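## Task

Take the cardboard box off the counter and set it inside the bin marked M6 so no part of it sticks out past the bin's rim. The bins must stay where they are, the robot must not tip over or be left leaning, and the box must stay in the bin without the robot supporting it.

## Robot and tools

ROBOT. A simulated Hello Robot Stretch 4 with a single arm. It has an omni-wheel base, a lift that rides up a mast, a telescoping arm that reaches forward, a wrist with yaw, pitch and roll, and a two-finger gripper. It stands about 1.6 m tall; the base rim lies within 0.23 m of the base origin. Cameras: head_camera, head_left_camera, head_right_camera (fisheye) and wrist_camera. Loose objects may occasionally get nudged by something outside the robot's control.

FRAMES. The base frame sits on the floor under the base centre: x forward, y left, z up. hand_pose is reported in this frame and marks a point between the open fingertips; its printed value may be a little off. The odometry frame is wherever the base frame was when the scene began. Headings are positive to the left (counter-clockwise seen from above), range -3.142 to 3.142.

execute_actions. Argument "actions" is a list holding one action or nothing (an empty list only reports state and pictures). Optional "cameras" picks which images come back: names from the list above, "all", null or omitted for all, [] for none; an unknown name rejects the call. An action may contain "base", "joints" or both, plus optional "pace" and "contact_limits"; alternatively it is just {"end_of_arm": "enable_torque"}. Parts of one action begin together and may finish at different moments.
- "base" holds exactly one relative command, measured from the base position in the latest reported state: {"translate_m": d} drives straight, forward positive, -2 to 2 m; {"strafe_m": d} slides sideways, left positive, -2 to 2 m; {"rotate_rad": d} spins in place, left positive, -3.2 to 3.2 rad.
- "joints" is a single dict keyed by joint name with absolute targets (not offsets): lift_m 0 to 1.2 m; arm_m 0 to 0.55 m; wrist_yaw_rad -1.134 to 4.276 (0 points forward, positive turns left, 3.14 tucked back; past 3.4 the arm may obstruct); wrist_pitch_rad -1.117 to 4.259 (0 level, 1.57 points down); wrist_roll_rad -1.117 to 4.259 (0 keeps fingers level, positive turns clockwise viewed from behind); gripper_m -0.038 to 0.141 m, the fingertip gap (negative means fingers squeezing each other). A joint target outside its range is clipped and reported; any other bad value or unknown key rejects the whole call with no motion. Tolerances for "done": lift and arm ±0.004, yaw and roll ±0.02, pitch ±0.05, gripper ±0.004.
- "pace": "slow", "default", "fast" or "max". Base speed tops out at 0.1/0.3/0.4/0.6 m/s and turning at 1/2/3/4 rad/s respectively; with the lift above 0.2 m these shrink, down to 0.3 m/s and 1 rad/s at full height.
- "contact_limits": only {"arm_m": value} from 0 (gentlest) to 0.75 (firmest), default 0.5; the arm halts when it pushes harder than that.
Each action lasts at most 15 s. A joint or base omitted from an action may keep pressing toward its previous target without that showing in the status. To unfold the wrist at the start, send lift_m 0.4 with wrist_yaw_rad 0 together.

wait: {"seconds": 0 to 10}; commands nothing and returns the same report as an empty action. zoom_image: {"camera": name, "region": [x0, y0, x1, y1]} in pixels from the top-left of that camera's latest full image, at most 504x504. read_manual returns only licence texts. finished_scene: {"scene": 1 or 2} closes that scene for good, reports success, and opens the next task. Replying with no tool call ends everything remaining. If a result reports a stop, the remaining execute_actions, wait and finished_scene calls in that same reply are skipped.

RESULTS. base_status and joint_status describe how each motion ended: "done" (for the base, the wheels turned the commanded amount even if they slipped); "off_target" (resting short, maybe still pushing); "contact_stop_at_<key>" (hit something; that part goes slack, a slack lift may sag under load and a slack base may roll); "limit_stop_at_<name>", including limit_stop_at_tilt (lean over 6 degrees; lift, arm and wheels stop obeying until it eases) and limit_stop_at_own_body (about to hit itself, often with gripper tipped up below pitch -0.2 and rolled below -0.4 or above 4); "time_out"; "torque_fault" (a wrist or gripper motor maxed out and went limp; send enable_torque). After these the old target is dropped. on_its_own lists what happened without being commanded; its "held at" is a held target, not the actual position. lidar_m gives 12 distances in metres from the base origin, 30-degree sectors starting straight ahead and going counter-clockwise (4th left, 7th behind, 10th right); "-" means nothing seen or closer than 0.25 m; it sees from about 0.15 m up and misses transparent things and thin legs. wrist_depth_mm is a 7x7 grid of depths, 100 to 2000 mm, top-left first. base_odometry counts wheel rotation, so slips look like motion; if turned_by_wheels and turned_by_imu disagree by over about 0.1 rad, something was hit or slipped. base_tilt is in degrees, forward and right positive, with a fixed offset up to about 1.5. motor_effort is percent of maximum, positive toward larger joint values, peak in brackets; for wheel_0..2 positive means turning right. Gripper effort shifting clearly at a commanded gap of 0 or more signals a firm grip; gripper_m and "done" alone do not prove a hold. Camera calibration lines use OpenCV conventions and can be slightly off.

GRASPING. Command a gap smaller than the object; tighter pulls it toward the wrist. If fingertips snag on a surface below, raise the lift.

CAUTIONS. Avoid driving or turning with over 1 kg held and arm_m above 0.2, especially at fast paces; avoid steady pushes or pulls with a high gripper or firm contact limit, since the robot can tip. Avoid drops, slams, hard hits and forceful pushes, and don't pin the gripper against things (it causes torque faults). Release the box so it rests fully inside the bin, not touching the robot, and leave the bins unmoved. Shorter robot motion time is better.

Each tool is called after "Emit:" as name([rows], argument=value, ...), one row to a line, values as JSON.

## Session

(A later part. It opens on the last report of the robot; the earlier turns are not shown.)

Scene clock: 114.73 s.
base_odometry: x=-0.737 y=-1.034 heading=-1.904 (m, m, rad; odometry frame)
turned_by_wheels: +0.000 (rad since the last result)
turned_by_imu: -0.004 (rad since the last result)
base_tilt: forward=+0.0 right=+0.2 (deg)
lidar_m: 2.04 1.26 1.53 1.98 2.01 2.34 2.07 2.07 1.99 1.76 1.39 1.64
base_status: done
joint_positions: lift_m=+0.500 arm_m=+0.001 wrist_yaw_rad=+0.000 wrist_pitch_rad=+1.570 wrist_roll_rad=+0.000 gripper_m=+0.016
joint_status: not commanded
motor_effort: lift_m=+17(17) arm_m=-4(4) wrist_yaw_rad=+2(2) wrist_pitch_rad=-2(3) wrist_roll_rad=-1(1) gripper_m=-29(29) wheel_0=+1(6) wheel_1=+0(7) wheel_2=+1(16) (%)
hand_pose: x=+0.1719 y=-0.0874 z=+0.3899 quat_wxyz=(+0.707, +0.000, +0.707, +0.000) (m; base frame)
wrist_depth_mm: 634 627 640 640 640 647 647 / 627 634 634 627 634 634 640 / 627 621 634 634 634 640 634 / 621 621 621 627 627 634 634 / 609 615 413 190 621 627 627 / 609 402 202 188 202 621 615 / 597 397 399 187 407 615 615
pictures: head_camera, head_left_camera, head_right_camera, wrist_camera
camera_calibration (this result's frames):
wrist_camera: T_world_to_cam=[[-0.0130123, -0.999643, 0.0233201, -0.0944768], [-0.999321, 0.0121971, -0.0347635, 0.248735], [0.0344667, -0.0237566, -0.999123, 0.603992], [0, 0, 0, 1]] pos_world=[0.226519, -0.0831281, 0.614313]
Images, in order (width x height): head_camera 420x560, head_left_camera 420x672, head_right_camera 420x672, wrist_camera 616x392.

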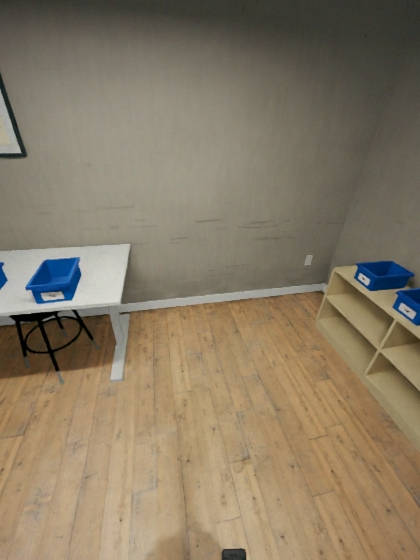

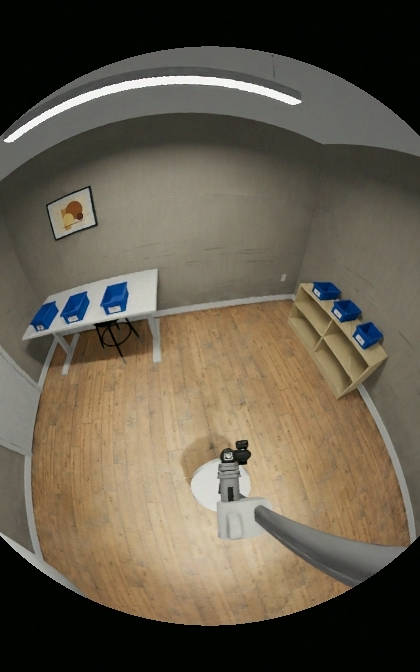

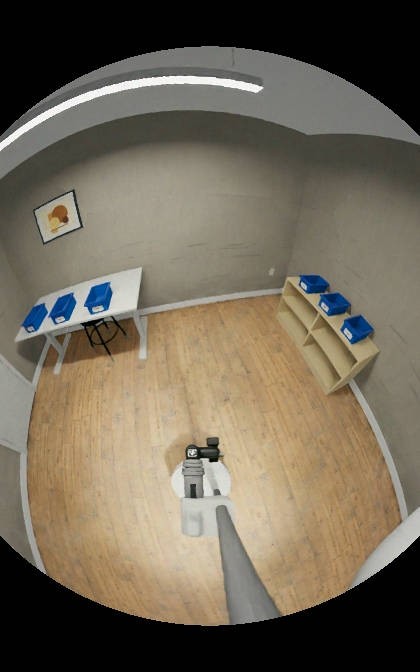

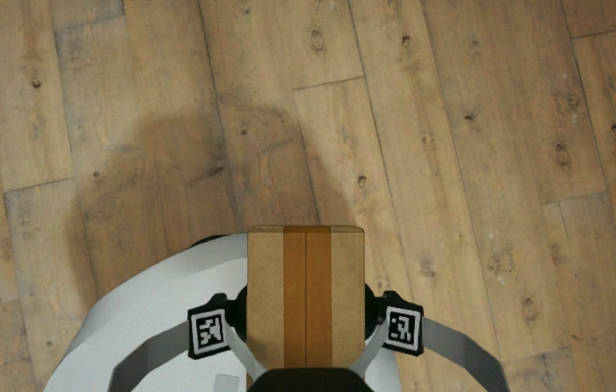

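Emit:
execute_actions([
  {"base": {"rotate_rad": 0.2}, "pace": "max"},
], cameras=[])

Emit:
execute_actions([
  {"base": {"strafe_m": 0.75}, "pace": "max"},
], cameras=[])

Emit:
execute_actions([
  {"base": {"translate_m": 0.45}, "joints": {"lift_m": 0.6}, "pace": "max"},
], cameras=["head_camera", "head_left_camera", "head_right_camera"])

Scene clock: 130.63 s.
base_odometry: x=-0.737 y=-1.034 heading=-1.704 (m, m, rad; odometry frame)
turned_by_wheels: +0.200 (rad since the last result)
turned_by_imu: +0.201 (rad since the last result)
base_tilt: forward=+0.0 right=+0.2 (deg)
lidar_m: 1.27 1.27 1.82 1.94 2.05 2.15 2.07 2.51 1.86 1.35 1.41 1.93
base_status: done
joint_positions: lift_m=+0.500 arm_m=+0.001 wrist_yaw_rad=+0.000 wrist_pitch_rad=+1.570 wrist_roll_rad=+0.000 gripper_m=+0.016
joint_status: not commanded
motor_effort: lift_m=+17(17) arm_m=-4(4) wrist_yaw_rad=+1(0) wrist_pitch_rad=-1(1) wrist_roll_rad=+0(2) gripper_m=-29(29) wheel_0=-1(6) wheel_1=-1(7) wheel_2=+1(9) (%)
hand_pose: x=+0.1719 y=-0.0874 z=+0.3899 quat_wxyz=(+0.707, +0.000, +0.707, +0.000) (m; base frame)
wrist_depth_mm: 640 640 640 634 640 640 654 / 627 634 640 634 640 647 634 / 627 627 634 634 634 634 634 / 621 615 627 627 634 634 634 / 615 621 418 190 621 621 621 / 615 399 202 188 203 615 615 / 603 394 392 187 402 621 621
pictures: none
No camera images: the call's "cameras" was empty. Leave "cameras" out to get every camera's image.

Scene clock: 133.43 s.
base_odometry: x=+0.007 y=-1.134 heading=-1.704 (m, m, rad; odometry frame)
turned_by_wheels: +0.000 (rad since the last result)
turned_by_imu: +0.002 (rad since the last result)
base_tilt: forward=+0.1 right=+0.2 (deg)
lidar_m: 1.24 1.30 1.30 1.21 1.27 1.77 2.08 2.12 2.62 2.12 2.22 1.29
base_status: done
joint_positions: lift_m=+0.500 arm_m=+0.001 wrist_yaw_rad=+0.000 wrist_pitch_rad=+1.570 wrist_roll_rad=+0.000 gripper_m=+0.016
joint_status: not commanded
motor_effort: lift_m=+17(17) arm_m=-4(4) wrist_yaw_rad=-1(1) wrist_pitch_rad=-2(3) wrist_roll_rad=+0(2) gripper_m=-29(30) wheel_0=+2(11) wheel_1=-2(15) wheel_2=+1(1) (%)
hand_pose: x=+0.1718 y=-0.0874 z=+0.3899 quat_wxyz=(+0.707, +0.000, +0.707, +0.000) (m; base frame)
wrist_depth_mm: 634 634 634 634 640 647 640 / 627 627 634 634 647 647 640 / 621 627 634 627 634 627 634 / 615 621 615 627 627 621 634 / 615 621 415 189 621 621 634 / 615 399 202 189 202 621 627 / 603 392 394 187 402 609 621
pictures: none
No camera images: the call's "cameras" was empty. Leave "cameras" out to get every camera's image.

Scene clock: 135.77 s.
base_odometry: x=-0.053 y=-1.580 heading=-1.704 (m, m, rad; odometry frame)
turned_by_wheels: +0.000 (rad since the last result)
turned_by_imu: -0.001 (rad since the last result)
base_tilt: forward=+0.1 right=+0.2 (deg)
lidar_m: 0.76 0.80 1.16 1.19 1.27 1.74 2.51 2.64 2.63 2.11 2.22 0.81
base_status: done
joint_positions: lift_m=+0.600 arm_m=+0.001 wrist_yaw_rad=+0.000 wrist_pitch_rad=+1.570 wrist_roll_rad=+0.000 gripper_m=+0.016
joint_status: all done
motor_effort: lift_m=+22(29) arm_m=-4(4) wrist_yaw_rad=+0(0) wrist_pitch_rad=-1(3) wrist_roll_rad=-1(2) gripper_m=-30(29) wheel_0=-1(9) wheel_1=+1(7) wheel_2=+1(13) (%)
hand_pose: x=+0.1719 y=-0.0874 z=+0.4895 quat_wxyz=(+0.707, +0.000, +0.707, +0.000) (m; base frame)
wrist_depth_mm: 741 732 750 750 750 750 759 / 741 732 741 741 741 759 750 / 723 732 732 723 732 750 741 / 723 732 732 723 732 741 741 / 707 715 504 190 715 723 723 / 707 504 201 188 203 715 707 / 699 492 492 186 508 715 715
pictures: head_camera, head_left_camera, head_right_camera
Images, in order (width x height): head_camera 420x560, head_left_camera 420x672, head_right_camera 420x672.

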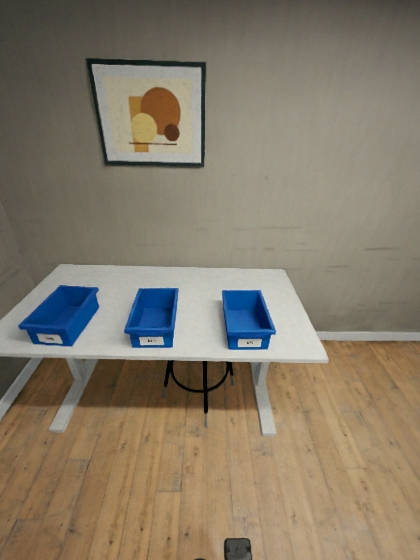

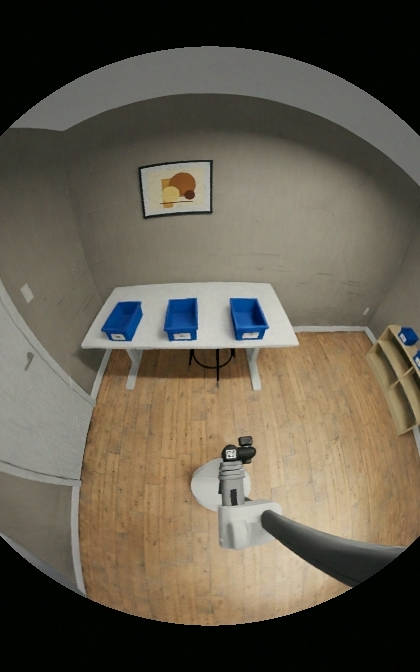

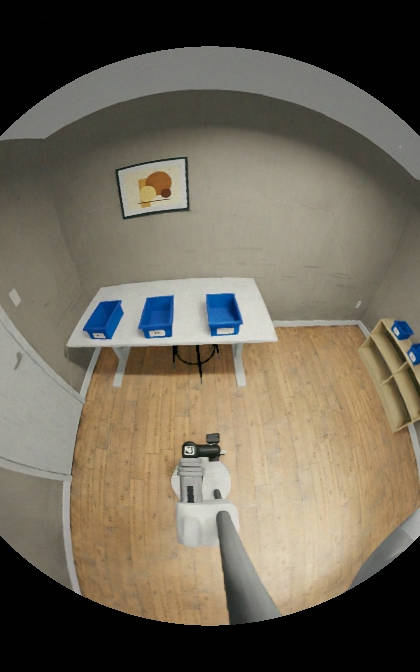

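Emit:
zoom_image(camera="head_camera", region=[20, 325, 180, 355])

Emit:
zoom_image(camera="head_camera", region=[215, 325, 285, 355])

Region (20, 325, 180, 355) of head_camera's 420x560 image, scaled by 3.150, with more detail than that image has; it fills the top 94 rows of this view, and the rest is white.

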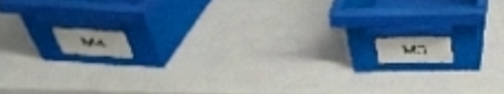

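Region (215, 325, 285, 355) of head_camera's 420x560 image, scaled by 7.200, with more detail than that image has; it fills the top 216 rows of this view, and the rest is white.

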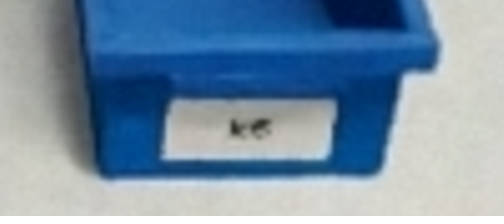

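Emit:
zoom_image(camera="head_camera", region=[130, 330, 180, 352])

Emit:
zoom_image(camera="head_camera", region=[25, 328, 75, 350])

Region (130, 330, 180, 352) of head_camera's 420x560 image, scaled by 10.080, with more detail than that image has; it fills the top 222 rows of this view, and the rest is white.

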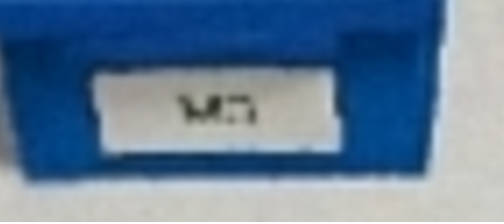

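Region (25, 328, 75, 350) of head_camera's 420x560 image, scaled by 10.080, with more detail than that image has; it fills the top 222 rows of this view, and the rest is white.

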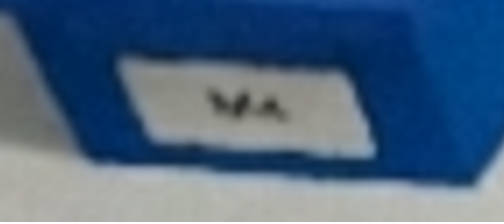

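Emit:
execute_actions([
  {"joints": {"wrist_pitch_rad": 0.05, "wrist_yaw_rad": 0.65, "lift_m": 0.58}},
], cameras=["wrist_camera"])

Scene clock: 145.20 s.
base_odometry: x=-0.053 y=-1.580 heading=-1.704 (m, m, rad; odometry frame)
turned_by_wheels: +0.000 (rad since the last result)
turned_by_imu: +0.001 (rad since the last result)
base_tilt: forward=+0.1 right=+0.2 (deg)
lidar_m: 0.76 0.83 1.17 1.20 1.29 1.74 2.50 2.65 2.62 2.10 2.21 0.83
base_status: not commanded
joint_positions: lift_m=+0.580 arm_m=+0.001 wrist_yaw_rad=+0.650 wrist_pitch_rad=+0.054 wrist_roll_rad=+0.000 gripper_m=+0.016
joint_status: all done
motor_effort: lift_m=+15(18) arm_m=-4(4) wrist_yaw_rad=+2(9) wrist_pitch_rad=-14(17) wrist_roll_rad=-1(1) gripper_m=-29(31) wheel_0=-1(1) wheel_1=+1(1) wheel_2=+1(1) (%)
hand_pose: x=+0.4538 y=+0.1047 z=+0.7430 quat_wxyz=(+0.947, -0.009, +0.026, +0.319) (m; base frame)
wrist_depth_mm: 1118 1336 1661 1708 1430 1205 1098 / 1118 1366 1618 1661 1430 1255 1118 / 1098 1308 1576 1708 1430 1255 1118 / 1078 1308 1464 1499 615 750 1118 / 1118 1308 931 190 597 569 554 / 1060 1281 202 188 202 1229 723 / 1078 1182 1430 187 1366 609 585
pictures: wrist_camera
camera_calibration (this result's frames):
wrist_camera: T_world_to_cam=[[0.585652, -0.810478, -0.0116978, -0.172505], [-0.0234182, -0.00249278, -0.999723, 0.816008], [0.810224, 0.585763, -0.0204399, -0.19145], [0, 0, 0, 1]] pos_world=[0.275255, -0.0256333, 0.809851]
Images, in order (width x height): wrist_camera 616x392.

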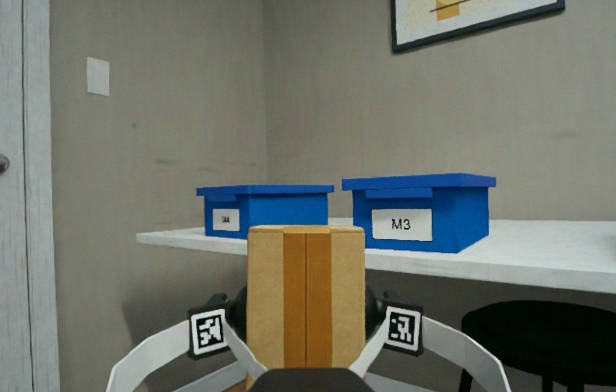

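Emit:
zoom_image(camera="wrist_camera", region=[190, 180, 290, 250])

Region (190, 180, 290, 250) of wrist_camera's 616x392 image, scaled by 5.040; it fills the top 353 rows of this view, and the rest is white.

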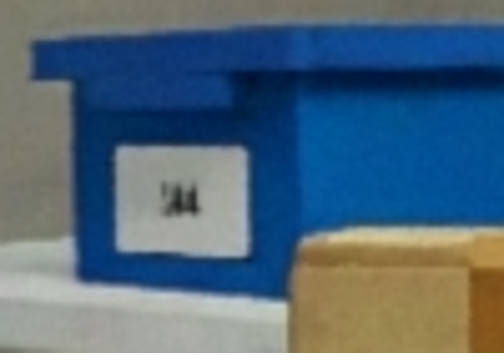

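Emit:
execute_actions([
  {"joints": {"wrist_yaw_rad": 0.0}},
], cameras=["wrist_camera"])

Scene clock: 150.20 s.
base_odometry: x=-0.053 y=-1.580 heading=-1.704 (m, m, rad; odometry frame)
turned_by_wheels: +0.000 (rad since the last result)
turned_by_imu: +0.001 (rad since the last result)
base_tilt: forward=+0.1 right=+0.3 (deg)
lidar_m: 0.78 0.84 1.16 1.20 1.31 1.77 2.55 2.64 2.62 2.09 2.19 0.81
base_status: not commanded
joint_positions: lift_m=+0.580 arm_m=+0.001 wrist_yaw_rad=+0.000 wrist_pitch_rad=+0.054 wrist_roll_rad=+0.000 gripper_m=+0.016
joint_status: all done
motor_effort: lift_m=+15(15) arm_m=-4(4) wrist_yaw_rad=-3(6) wrist_pitch_rad=-13(13) wrist_roll_rad=+1(3) gripper_m=-29(29) wheel_0=-1(1) wheel_1=+2(1) wheel_2=+1(1) (%)
hand_pose: x=+0.4597 y=-0.0873 z=+0.7430 quat_wxyz=(+1.000, +0.000, +0.027, +0.000) (m; base frame)
wrist_depth_mm: 1430 1366 1397 1397 1366 1397 1397 / 1397 1397 1430 1430 1397 1397 1397 / 1430 1397 1397 1397 1430 1397 1397 / 1430 615 1430 1397 603 1430 1397 / 647 609 640 190 603 699 1397 / 1397 1430 201 189 202 1397 1397 / 1397 1366 854 187 1138 891 1366
pictures: wrist_camera
camera_calibration (this result's frames):
wrist_camera: T_world_to_cam=[[-0.0235349, -0.999655, -0.0116995, -0.0679759], [-0.0200279, 0.0121718, -0.999725, 0.815428], [0.999522, -0.0232941, -0.0203074, -0.224031], [0, 0, 0, 1]] pos_world=[0.238656, -0.0830963, 0.809859]
Images, in order (width x height): wrist_camera 616x392.

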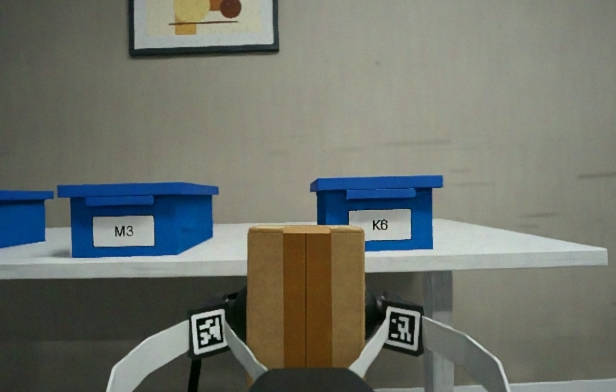

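Emit:
execute_actions([
  {"base": {"rotate_rad": -1.29}, "joints": {"lift_m": 0.44}, "pace": "fast"},
], cameras=[])

Emit:
execute_actions([
  {"base": {"translate_m": 1.2}, "pace": "max"},
], cameras=["head_camera", "wrist_camera"])

Scene clock: 157.60 s.
base_odometry: x=-0.053 y=-1.580 heading=-2.994 (m, m, rad; odometry frame)
turned_by_wheels: -1.290 (rad since the last result)
turned_by_imu: -1.287 (rad since the last result)
base_tilt: forward=+0.1 right=+0.3 (deg)
lidar_m: 2.12 0.91 0.78 0.77 0.96 1.20 1.21 1.44 2.51 2.50 2.91 2.10
base_status: done
joint_positions: lift_m=+0.440 arm_m=+0.001 wrist_yaw_rad=+0.000 wrist_pitch_rad=+0.054 wrist_roll_rad=+0.000 gripper_m=+0.016
joint_status: all done
motor_effort: lift_m=+16(14) arm_m=-4(4) wrist_yaw_rad=+2(2) wrist_pitch_rad=-13(13) wrist_roll_rad=-2(1) gripper_m=-29(29) wheel_0=+1(6) wheel_1=+3(10) wheel_2=+0(11) (%)
hand_pose: x=+0.4597 y=-0.0875 z=+0.6030 quat_wxyz=(+1.000, +0.000, +0.027, +0.000) (m; base frame)
wrist_depth_mm: 1863 - - - - - 1983 / 1808 - - - - - 1983 / 1756 - - - - - 1983 / 1756 - - - - - 1983 / 1808 - - 190 - - 1983 / 1708 - 201 189 202 - 1983 / 1576 1336 1336 186 1308 1281 1430
pictures: none
No camera images: the call's "cameras" was empty. Leave "cameras" out to get every camera's image.

Scene clock: 161.37 s.
base_odometry: x=-1.240 y=-1.757 heading=-2.994 (m, m, rad; odometry frame)
turned_by_wheels: +0.000 (rad since the last result)
turned_by_imu: -0.004 (rad since the last result)
base_tilt: forward=+0.1 right=+0.2 (deg)
lidar_m: 0.95 1.12 1.27 1.21 0.77 0.95 2.36 2.82 2.82 2.69 1.55 0.92
base_status: done
joint_positions: lift_m=+0.440 arm_m=+0.001 wrist_yaw_rad=+0.000 wrist_pitch_rad=+0.054 wrist_roll_rad=+0.000 gripper_m=+0.016
joint_status: not commanded
motor_effort: lift_m=+17(17) arm_m=-4(4) wrist_yaw_rad=+0(0) wrist_pitch_rad=-12(13) wrist_roll_rad=-2(2) gripper_m=-29(29) wheel_0=+1(6) wheel_1=+1(7) wheel_2=+1(14) (%)
hand_pose: x=+0.4597 y=-0.0874 z=+0.6029 quat_wxyz=(+1.000, +0.000, +0.027, +0.000) (m; base frame)
wrist_depth_mm: 1397 1366 1281 1205 1118 1042 991 / 1430 1336 1281 1182 1118 1042 1008 / 1430 1366 1281 1160 1098 1008 976 / 1397 1397 917 778 1078 707 976 / 1336 1025 1281 190 1078 1042 991 / 1336 1025 201 189 202 1008 946 / 1336 878 788 187 699 647 699
pictures: head_camera, wrist_camera
camera_calibration (this result's frames):
wrist_camera: T_world_to_cam=[[-0.024049, -0.999642, -0.0117022, -0.0695254], [-0.0197774, 0.0121791, -0.99973, 0.675288], [0.999515, -0.0238111, -0.0200632, -0.227032], [0, 0, 0, 1]] pos_world=[0.238605, -0.0831308, 0.669737]
Images, in order (width x height): head_camera 420x560, wrist_camera 616x392.

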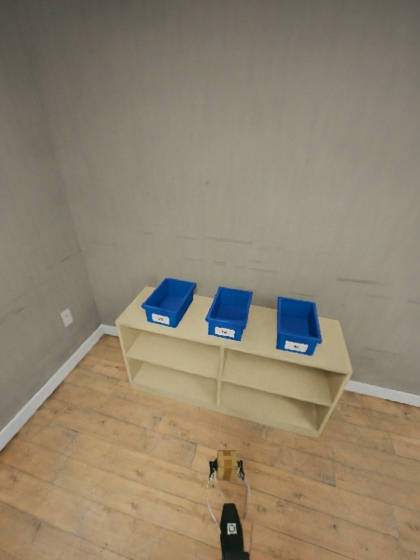

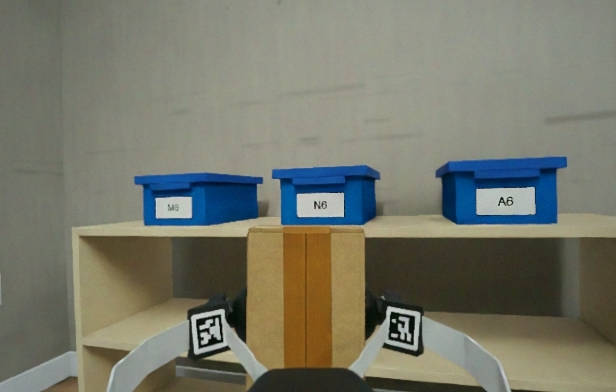

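Emit:
zoom_image(camera="wrist_camera", region=[125, 160, 405, 240])

Region (125, 160, 405, 240) of wrist_camera's 616x392 image, scaled by 1.800; it fills the top 144 rows of this view, and the rest is white.

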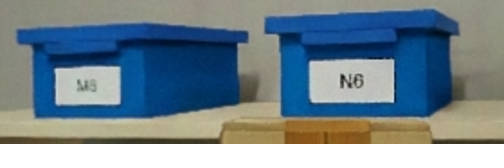

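Emit:
zoom_image(camera="wrist_camera", region=[140, 185, 210, 230])

Emit:
zoom_image(camera="head_camera", region=[135, 270, 255, 345])

Region (140, 185, 210, 230) of wrist_camera's 616x392 image, scaled by 7.200; it fills the top 324 rows of this view, and the rest is white.

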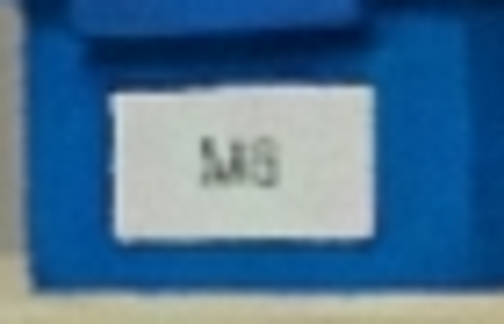

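Region (135, 270, 255, 345) of head_camera's 420x560 image, scaled by 4.200, with more detail than that image has; it fills the top 315 rows of this view, and the rest is white.

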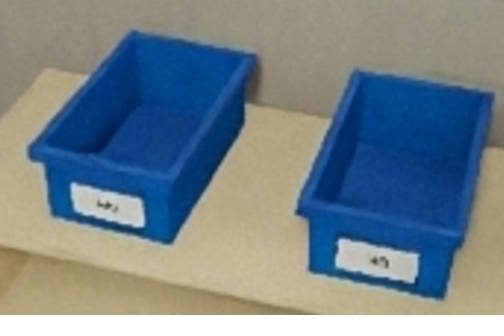

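Emit:
execute_actions([
  {"base": {"rotate_rad": -0.29}, "joints": {"wrist_pitch_rad": 1.57}, "pace": "fast"},
], cameras=[])

Emit:
execute_actions([
  {"base": {"strafe_m": 0.62}, "joints": {"lift_m": 0.6}, "pace": "max"},
], cameras=[])

Emit:
execute_actions([
  {"base": {"translate_m": 0.55}, "joints": {"lift_m": 0.9}, "pace": "fast"},
], cameras=["head_camera", "head_left_camera", "wrist_camera"])

Scene clock: 180.33 s.
base_odometry: x=-1.240 y=-1.757 heading=+3.000 (m, m, rad; odometry frame)
turned_by_wheels: -0.290 (rad since the last result)
turned_by_imu: -0.288 (rad since the last result)
base_tilt: forward=+0.1 right=+0.3 (deg)
lidar_m: 0.94 0.97 1.33 1.27 0.87 0.79 1.80 2.49 2.98 2.81 1.95 1.01
base_status: done
joint_positions: lift_m=+0.440 arm_m=+0.001 wrist_yaw_rad=+0.000 wrist_pitch_rad=+1.570 wrist_roll_rad=+0.000 gripper_m=+0.016
joint_status: all done
motor_effort: lift_m=+16(17) arm_m=-4(4) wrist_yaw_rad=-1(1) wrist_pitch_rad=-1(7) wrist_roll_rad=-1(2) gripper_m=-28(30) wheel_0=+0(7) wheel_1=+2(11) wheel_2=-1(10) (%)
hand_pose: x=+0.1719 y=-0.0874 z=+0.3299 quat_wxyz=(+0.707, +0.000, +0.707, +0.000) (m; base frame)
wrist_depth_mm: 574 574 580 580 580 580 585 / 569 569 574 569 580 574 580 / 564 569 559 564 564 569 574 / 559 559 564 569 559 569 569 / 549 559 370 191 559 559 564 / 554 340 201 188 202 564 559 / 338 334 334 186 342 554 554
pictures: none
No camera images: the call's "cameras" was empty. Leave "cameras" out to get every camera's image.

Scene clock: 182.83 s.
base_odometry: x=-1.328 y=-2.371 heading=+3.000 (m, m, rad; odometry frame)
turned_by_wheels: +0.000 (rad since the last result)
turned_by_imu: +0.001 (rad since the last result)
base_tilt: forward=+0.1 right=+0.2 (deg)
lidar_m: 0.90 0.96 0.69 0.64 0.66 0.64 0.60 2.49 3.39 3.44 1.37 0.99
base_status: done
joint_positions: lift_m=+0.600 arm_m=+0.001 wrist_yaw_rad=+0.000 wrist_pitch_rad=+1.570 wrist_roll_rad=+0.000 gripper_m=+0.016
joint_status: all done
motor_effort: lift_m=+22(28) arm_m=-4(4) wrist_yaw_rad=+1(2) wrist_pitch_rad=-2(2) wrist_roll_rad=+0(0) gripper_m=-30(27) wheel_0=+1(14) wheel_1=-1(18) wheel_2=+0(1) (%)
hand_pose: x=+0.1718 y=-0.0874 z=+0.4895 quat_wxyz=(+0.707, +0.000, +0.707, +0.000) (m; base frame)
wrist_depth_mm: 732 741 741 750 741 750 750 / 715 732 741 732 732 750 741 / 723 741 741 741 741 732 741 / 715 715 732 723 732 732 732 / 707 732 508 190 723 715 723 / 707 504 202 188 202 715 732 / 699 492 492 187 500 707 707
pictures: none
No camera images: the call's "cameras" was empty. Leave "cameras" out to get every camera's image.

Scene clock: 185.50 s.
base_odometry: x=-1.872 y=-2.293 heading=+3.000 (m, m, rad; odometry frame)
turned_by_wheels: +0.000 (rad since the last result)
turned_by_imu: -0.002 (rad since the last result)
base_tilt: forward=+0.1 right=+0.2 (deg)
lidar_m: 0.39 0.40 0.69 0.65 0.66 0.94 1.17 3.03 3.58 3.30 0.58 0.42
base_status: done
joint_positions: lift_m=+0.900 arm_m=+0.001 wrist_yaw_rad=+0.000 wrist_pitch_rad=+1.570 wrist_roll_rad=+0.000 gripper_m=+0.016
joint_status: all done
motor_effort: lift_m=+24(22) arm_m=-4(4) wrist_yaw_rad=+1(0) wrist_pitch_rad=-1(3) wrist_roll_rad=-1(0) gripper_m=-29(29) wheel_0=+0(7) wheel_1=+0(7) wheel_2=+2(12) (%)
hand_pose: x=+0.1718 y=-0.0874 z=+0.7893 quat_wxyz=(+0.707, +0.000, +0.707, +0.000) (m; base frame)
wrist_depth_mm: 1025 421 421 418 427 424 424 / 1060 496 691 691 691 654 621 / 1042 1042 960 960 991 976 960 / 1042 1042 1025 1025 1025 1042 1042 / 991 1008 820 190 1042 1025 1042 / 1025 1008 202 188 202 1025 1042 / 991 1025 809 187 1025 1008 1025
pictures: head_camera, head_left_camera, wrist_camera
camera_calibration (this result's frames):
wrist_camera: T_world_to_cam=[[-0.0130027, -0.999643, 0.0233206, -0.103794], [-0.999322, 0.0121883, -0.0347312, 0.262543], [0.0344346, -0.0237564, -0.999125, 1.00305], [0, 0, 0, 1]] pos_world=[0.226476, -0.0831277, 1.01371]
Images, in order (width x height): head_camera 420x560, head_left_camera 420x672, wrist_camera 616x392.

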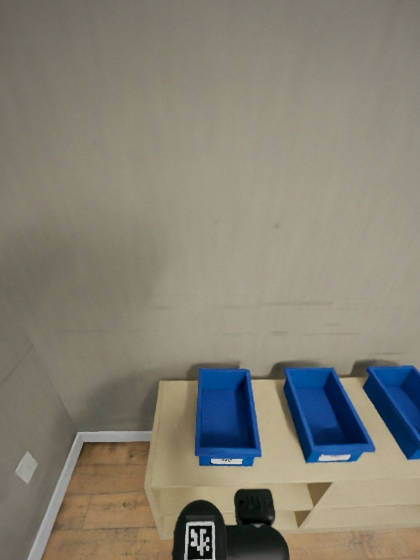

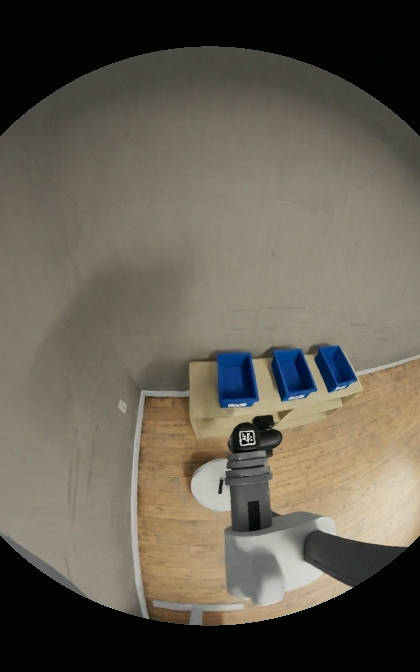

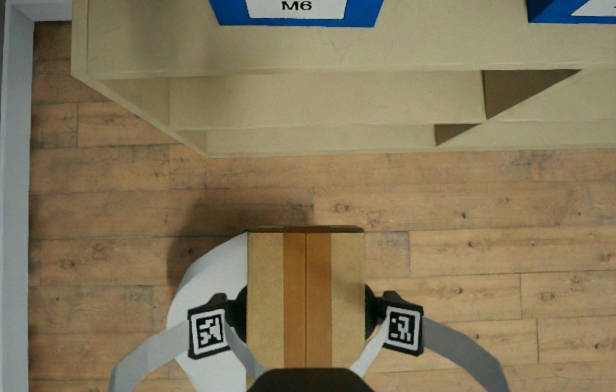

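Emit:
execute_actions([
  {"joints": {"arm_m": 0.41}, "pace": "fast"},
], cameras=["head_left_camera", "wrist_camera"])

Scene clock: 190.90 s.
base_odometry: x=-1.872 y=-2.293 heading=+3.000 (m, m, rad; odometry frame)
turned_by_wheels: +0.000 (rad since the last result)
turned_by_imu: +0.002 (rad since the last result)
base_tilt: forward=+0.1 right=+0.2 (deg)
lidar_m: 0.38 0.42 0.68 0.63 0.66 0.96 1.15 3.05 3.59 3.32 0.58 0.41
base_status: not commanded
joint_positions: lift_m=+0.900 arm_m=+0.409 wrist_yaw_rad=+0.000 wrist_pitch_rad=+1.570 wrist_roll_rad=+0.000 gripper_m=+0.016
joint_status: all done
motor_effort: lift_m=+24(24) arm_m=+4(10) wrist_yaw_rad=-1(0) wrist_pitch_rad=-1(3) wrist_roll_rad=+2(1) gripper_m=-28(29) wheel_0=+0(0) wheel_1=+0(0) wheel_2=+2(2) (%)
hand_pose: x=+0.5804 y=-0.0874 z=+0.7893 quat_wxyz=(+0.707, +0.000, +0.707, +0.000) (m; base frame)
wrist_depth_mm: 332 336 343 347 349 351 351 / 466 480 455 459 462 466 469 / 691 413 327 373 324 418 392 / 991 407 394 407 384 413 370 / 1008 404 343 190 329 407 375 / 976 397 202 189 202 404 375 / 976 279 278 187 282 402 373
pictures: head_left_camera, wrist_camera
camera_calibration (this result's frames):
wrist_camera: T_world_to_cam=[[-0.0125159, -0.99965, 0.0233201, -0.0987635], [-0.999326, 0.0117003, -0.0347887, 0.670858], [0.0345037, -0.0237398, -0.999123, 0.988941], [0, 0, 0, 1]] pos_world=[0.635047, -0.0831009, 1.01372]
Images, in order (width x height): head_left_camera 420x672, wrist_camera 616x392.

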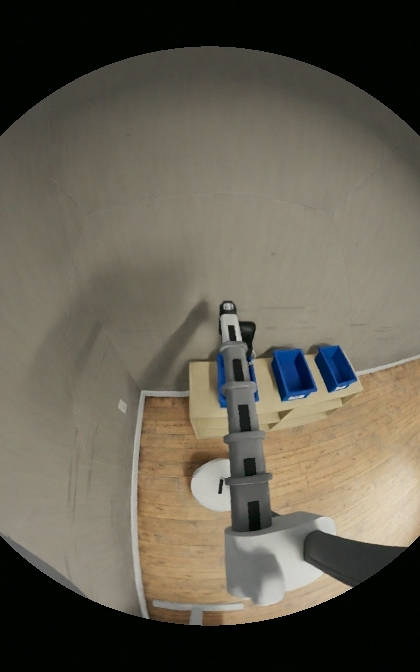

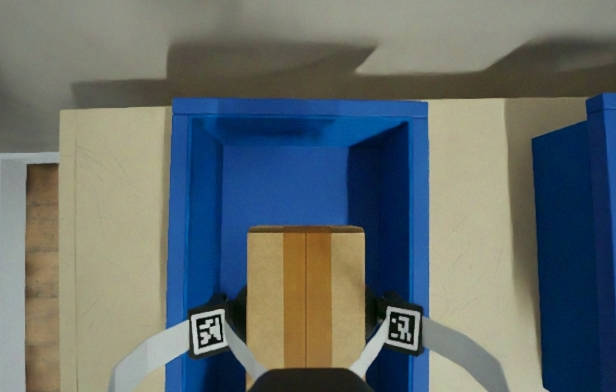

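Emit:
zoom_image(camera="wrist_camera", region=[150, 80, 450, 392])

Region (150, 80, 450, 392) of wrist_camera's 616x392 image, scaled by 1.615; it fills the left 485 columns of this view, and the rest is white.

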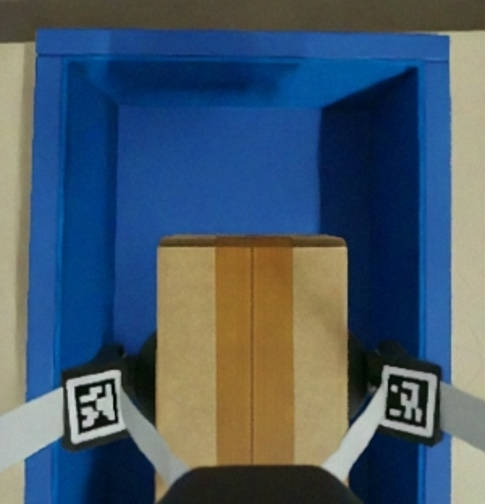

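Emit:
execute_actions([
  {"joints": {"lift_m": 0.76}, "pace": "default"},
], cameras=["wrist_camera"])

Scene clock: 204.03 s.
base_odometry: x=-1.872 y=-2.293 heading=+3.000 (m, m, rad; odometry frame)
turned_by_wheels: +0.000 (rad since the last result)
turned_by_imu: +0.001 (rad since the last result)
base_tilt: forward=+0.1 right=+0.2 (deg)
lidar_m: 0.37 0.41 0.68 0.66 0.68 0.94 1.17 2.99 3.61 3.33 0.57 0.41
base_status: not commanded
joint_positions: lift_m=+0.760 arm_m=+0.409 wrist_yaw_rad=+0.000 wrist_pitch_rad=+1.570 wrist_roll_rad=+0.000 gripper_m=+0.016
joint_status: all done
motor_effort: lift_m=+15(24) arm_m=+4(4) wrist_yaw_rad=+2(0) wrist_pitch_rad=-2(2) wrist_roll_rad=+0(2) gripper_m=-30(30) wheel_0=+0(1) wheel_1=+0(0) wheel_2=+2(2) (%)
hand_pose: x=+0.5804 y=-0.0874 z=+0.6501 quat_wxyz=(+0.707, +0.000, +0.707, +0.000) (m; base frame)
wrist_depth_mm: 309 151 152 152 153 153 330 / 209 185 216 215 212 170 276 / 208 188 267 268 268 169 273 / 206 189 265 266 266 170 272 / 146 190 263 190 264 168 268 / 145 190 202 189 203 167 267 / 144 156 256 187 242 146 266
pictures: wrist_camera
camera_calibration (this result's frames):
wrist_camera: T_world_to_cam=[[-0.0125117, -0.99965, 0.0233222, -0.0955199], [-0.999332, 0.0117, -0.0346192, 0.665859], [0.0343342, -0.0237398, -0.999128, 0.849887], [0, 0, 0, 1]] pos_world=[0.635039, -0.0831009, 0.874426]
Images, in order (width x height): wrist_camera 616x392.

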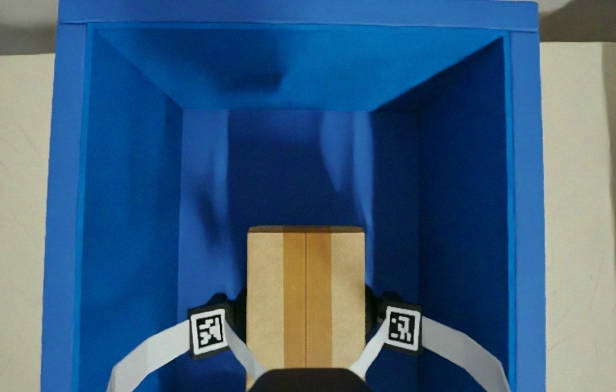

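Emit:
execute_actions([
  {"joints": {"lift_m": 0.746}, "pace": "default"},
], cameras=[])

Emit:
execute_actions([
  {"joints": {"gripper_m": 0.085}, "pace": "slow"},
], cameras=["wrist_camera"])

Scene clock: 206.67 s.
base_odometry: x=-1.872 y=-2.293 heading=+3.000 (m, m, rad; odometry frame)
turned_by_wheels: +0.000 (rad since the last result)
turned_by_imu: +0.001 (rad since the last result)
base_tilt: forward=+0.1 right=+0.3 (deg)
lidar_m: 0.38 0.41 0.70 0.65 0.70 0.95 1.17 3.03 3.60 3.27 0.59 0.43
base_status: not commanded
joint_positions: lift_m=+0.746 arm_m=+0.409 wrist_yaw_rad=+0.000 wrist_pitch_rad=+1.570 wrist_roll_rad=+0.000 gripper_m=+0.016
joint_status: all done
motor_effort: lift_m=+15(15) arm_m=+4(4) wrist_yaw_rad=-1(0) wrist_pitch_rad=-2(2) wrist_roll_rad=+0(3) gripper_m=-28(29) wheel_0=+0(0) wheel_1=+0(0) wheel_2=+2(2) (%)
hand_pose: x=+0.5804 y=-0.0874 z=+0.6361 quat_wxyz=(+0.707, +0.000, +0.707, +0.000) (m; base frame)
wrist_depth_mm: 136 151 150 150 148 146 139 / 135 184 216 214 213 169 138 / 135 187 252 253 255 170 137 / 135 189 251 251 252 169 135 / 132 189 249 190 250 168 134 / 131 189 201 189 204 167 133 / 129 156 245 187 237 146 132
pictures: none
No camera images: the call's "cameras" was empty. Leave "cameras" out to get every camera's image.

Scene clock: 209.40 s.
base_odometry: x=-1.872 y=-2.293 heading=+3.000 (m, m, rad; odometry frame)
turned_by_wheels: +0.000 (rad since the last result)
turned_by_imu: +0.001 (rad since the last result)
base_tilt: forward=+0.1 right=+0.3 (deg)
lidar_m: 0.37 0.39 0.69 0.65 0.67 0.94 1.19 3.02 3.62 3.31 0.57 0.43
base_status: not commanded
joint_positions: lift_m=+0.746 arm_m=+0.409 wrist_yaw_rad=+0.000 wrist_pitch_rad=+1.570 wrist_roll_rad=+0.000 gripper_m=+0.085
joint_status: all done
motor_effort: lift_m=+15(15) arm_m=+4(4) wrist_yaw_rad=-2(1) wrist_pitch_rad=-3(4) wrist_roll_rad=-1(1) gripper_m=-2(26) wheel_0=+0(0) wheel_1=+0(0) wheel_2=+2(3) (%)
hand_pose: x=+0.5803 y=-0.0874 z=+0.6361 quat_wxyz=(+0.707, +0.000, +0.707, +0.000) (m; base frame)
wrist_depth_mm: 136 150 150 150 148 146 139 / 136 184 215 214 212 170 138 / 135 187 253 254 255 170 137 / 135 189 251 252 253 169 136 / 132 190 250 200 249 168 134 / 131 189 213 198 206 167 133 / 130 164 245 152 248 154 133
pictures: wrist_camera
camera_calibration (this result's frames):
wrist_camera: T_world_to_cam=[[-0.0125058, -0.99965, 0.0233262, -0.0952005], [-0.999343, 0.0117014, -0.0343048, 0.665092], [0.0340199, -0.0237399, -0.999139, 0.836092], [0, 0, 0, 1]] pos_world=[0.635021, -0.0831009, 0.860408]
Images, in order (width x height): wrist_camera 616x392.

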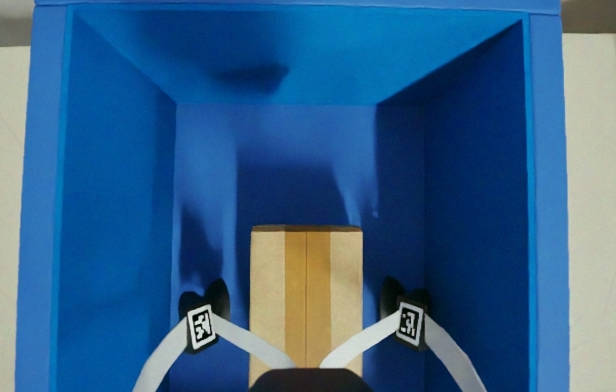

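Emit:
execute_actions([
  {"joints": {"lift_m": 0.9}, "pace": "fast"},
], cameras=["wrist_camera"])

Emit:
execute_actions([
  {"joints": {"arm_m": 0.0}, "base": {"translate_m": -0.15}, "pace": "fast"},
], cameras=["head_camera", "head_left_camera"])

Scene clock: 212.97 s.
base_odometry: x=-1.872 y=-2.293 heading=+3.000 (m, m, rad; odometry frame)
turned_by_wheels: +0.000 (rad since the last result)
turned_by_imu: +0.001 (rad since the last result)
base_tilt: forward=+0.1 right=+0.2 (deg)
lidar_m: 0.38 0.41 0.67 0.66 0.70 0.94 1.17 3.04 3.61 3.31 0.58 0.41
base_status: not commanded
joint_positions: lift_m=+0.900 arm_m=+0.409 wrist_yaw_rad=+0.000 wrist_pitch_rad=+1.570 wrist_roll_rad=+0.000 gripper_m=+0.085
joint_status: all done
motor_effort: lift_m=+24(26) arm_m=+4(4) wrist_yaw_rad=-1(0) wrist_pitch_rad=-2(3) wrist_roll_rad=+1(0) gripper_m=-4(2) wheel_0=+0(0) wheel_1=+0(0) wheel_2=+2(2) (%)
hand_pose: x=+0.5803 y=-0.0874 z=+0.7894 quat_wxyz=(+0.707, +0.000, +0.707, +0.000) (m; base frame)
wrist_depth_mm: 332 334 342 345 349 351 347 / 469 480 445 459 462 462 466 / 691 410 329 375 320 418 389 / 1008 407 392 407 384 418 368 / 1008 407 394 355 379 407 377 / 991 402 221 397 219 407 373 / 976 397 345 153 320 399 373
pictures: wrist_camera
camera_calibration (this result's frames):
wrist_camera: T_world_to_cam=[[-0.0125101, -0.99965, 0.0233239, -0.0987714], [-0.999337, 0.0117015, -0.0344875, 0.670548], [0.0342025, -0.0237399, -0.999133, 0.989149], [0, 0, 0, 1]] pos_world=[0.635036, -0.0831009, 1.01372]
Images, in order (width x height): wrist_camera 616x392.

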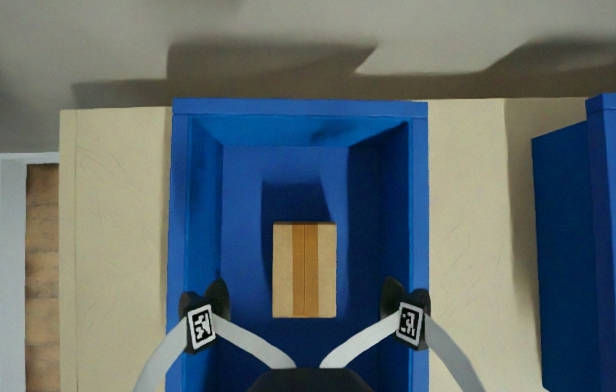

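Scene clock: 214.90 s.
base_odometry: x=-1.724 y=-2.314 heading=+2.999 (m, m, rad; odometry frame)
turned_by_wheels: +0.000 (rad since the last result)
turned_by_imu: +0.001 (rad since the last result)
base_tilt: forward=+0.0 right=+0.2 (deg)
lidar_m: 0.53 0.55 0.70 0.65 0.69 0.94 1.01 2.89 3.61 3.43 0.81 0.57
base_status: done
joint_positions: lift_m=+0.900 arm_m=+0.001 wrist_yaw_rad=+0.000 wrist_pitch_rad=+1.570 wrist_roll_rad=+0.000 gripper_m=+0.085
joint_status: all done
motor_effort: lift_m=+24(24) arm_m=-4(8) wrist_yaw_rad=+1(0) wrist_pitch_rad=-2(3) wrist_roll_rad=+0(0) gripper_m=-1(1) wheel_0=-1(9) wheel_1=-1(9) wheel_2=-2(11) (%)
hand_pose: x=+0.1718 y=-0.0874 z=+0.7894 quat_wxyz=(+0.707, +0.000, +0.707, +0.000) (m; base frame)
wrist_depth_mm: 1060 1042 699 699 699 699 707 / 1025 1060 976 976 976 976 976 / 1042 1042 1025 1042 1042 1060 1060 / 1008 1008 1042 1025 1042 1042 1042 / 1025 1025 820 820 1042 1025 1025 / 1008 1008 222 798 219 1042 1042 / 1008 1008 798 153 991 1008 1025
pictures: head_camera, head_left_camera
Images, in order (width x height): head_camera 420x560, head_left_camera 420x672.

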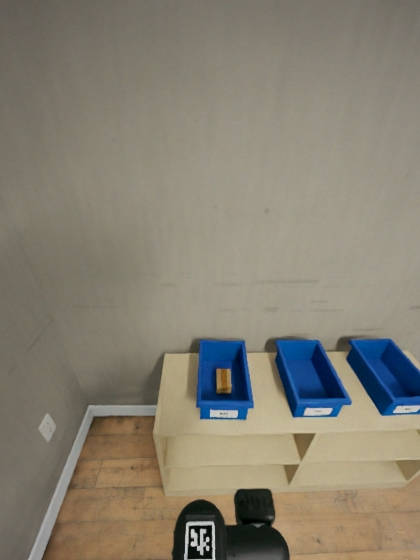

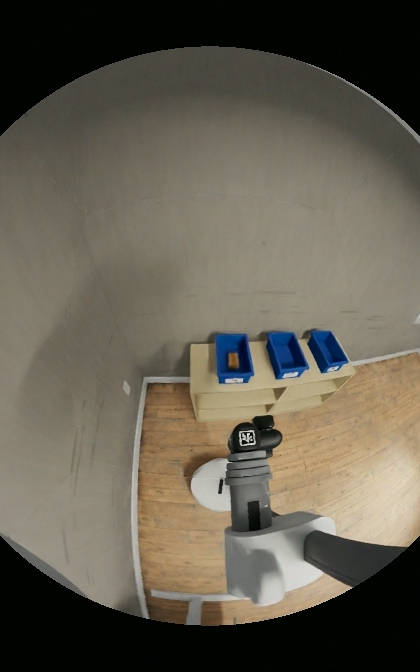

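The box is resting inside the M6 bin, and the robot is clear of it.

Emit:
finished_scene(scene=1)

The scene is finished: the task was done.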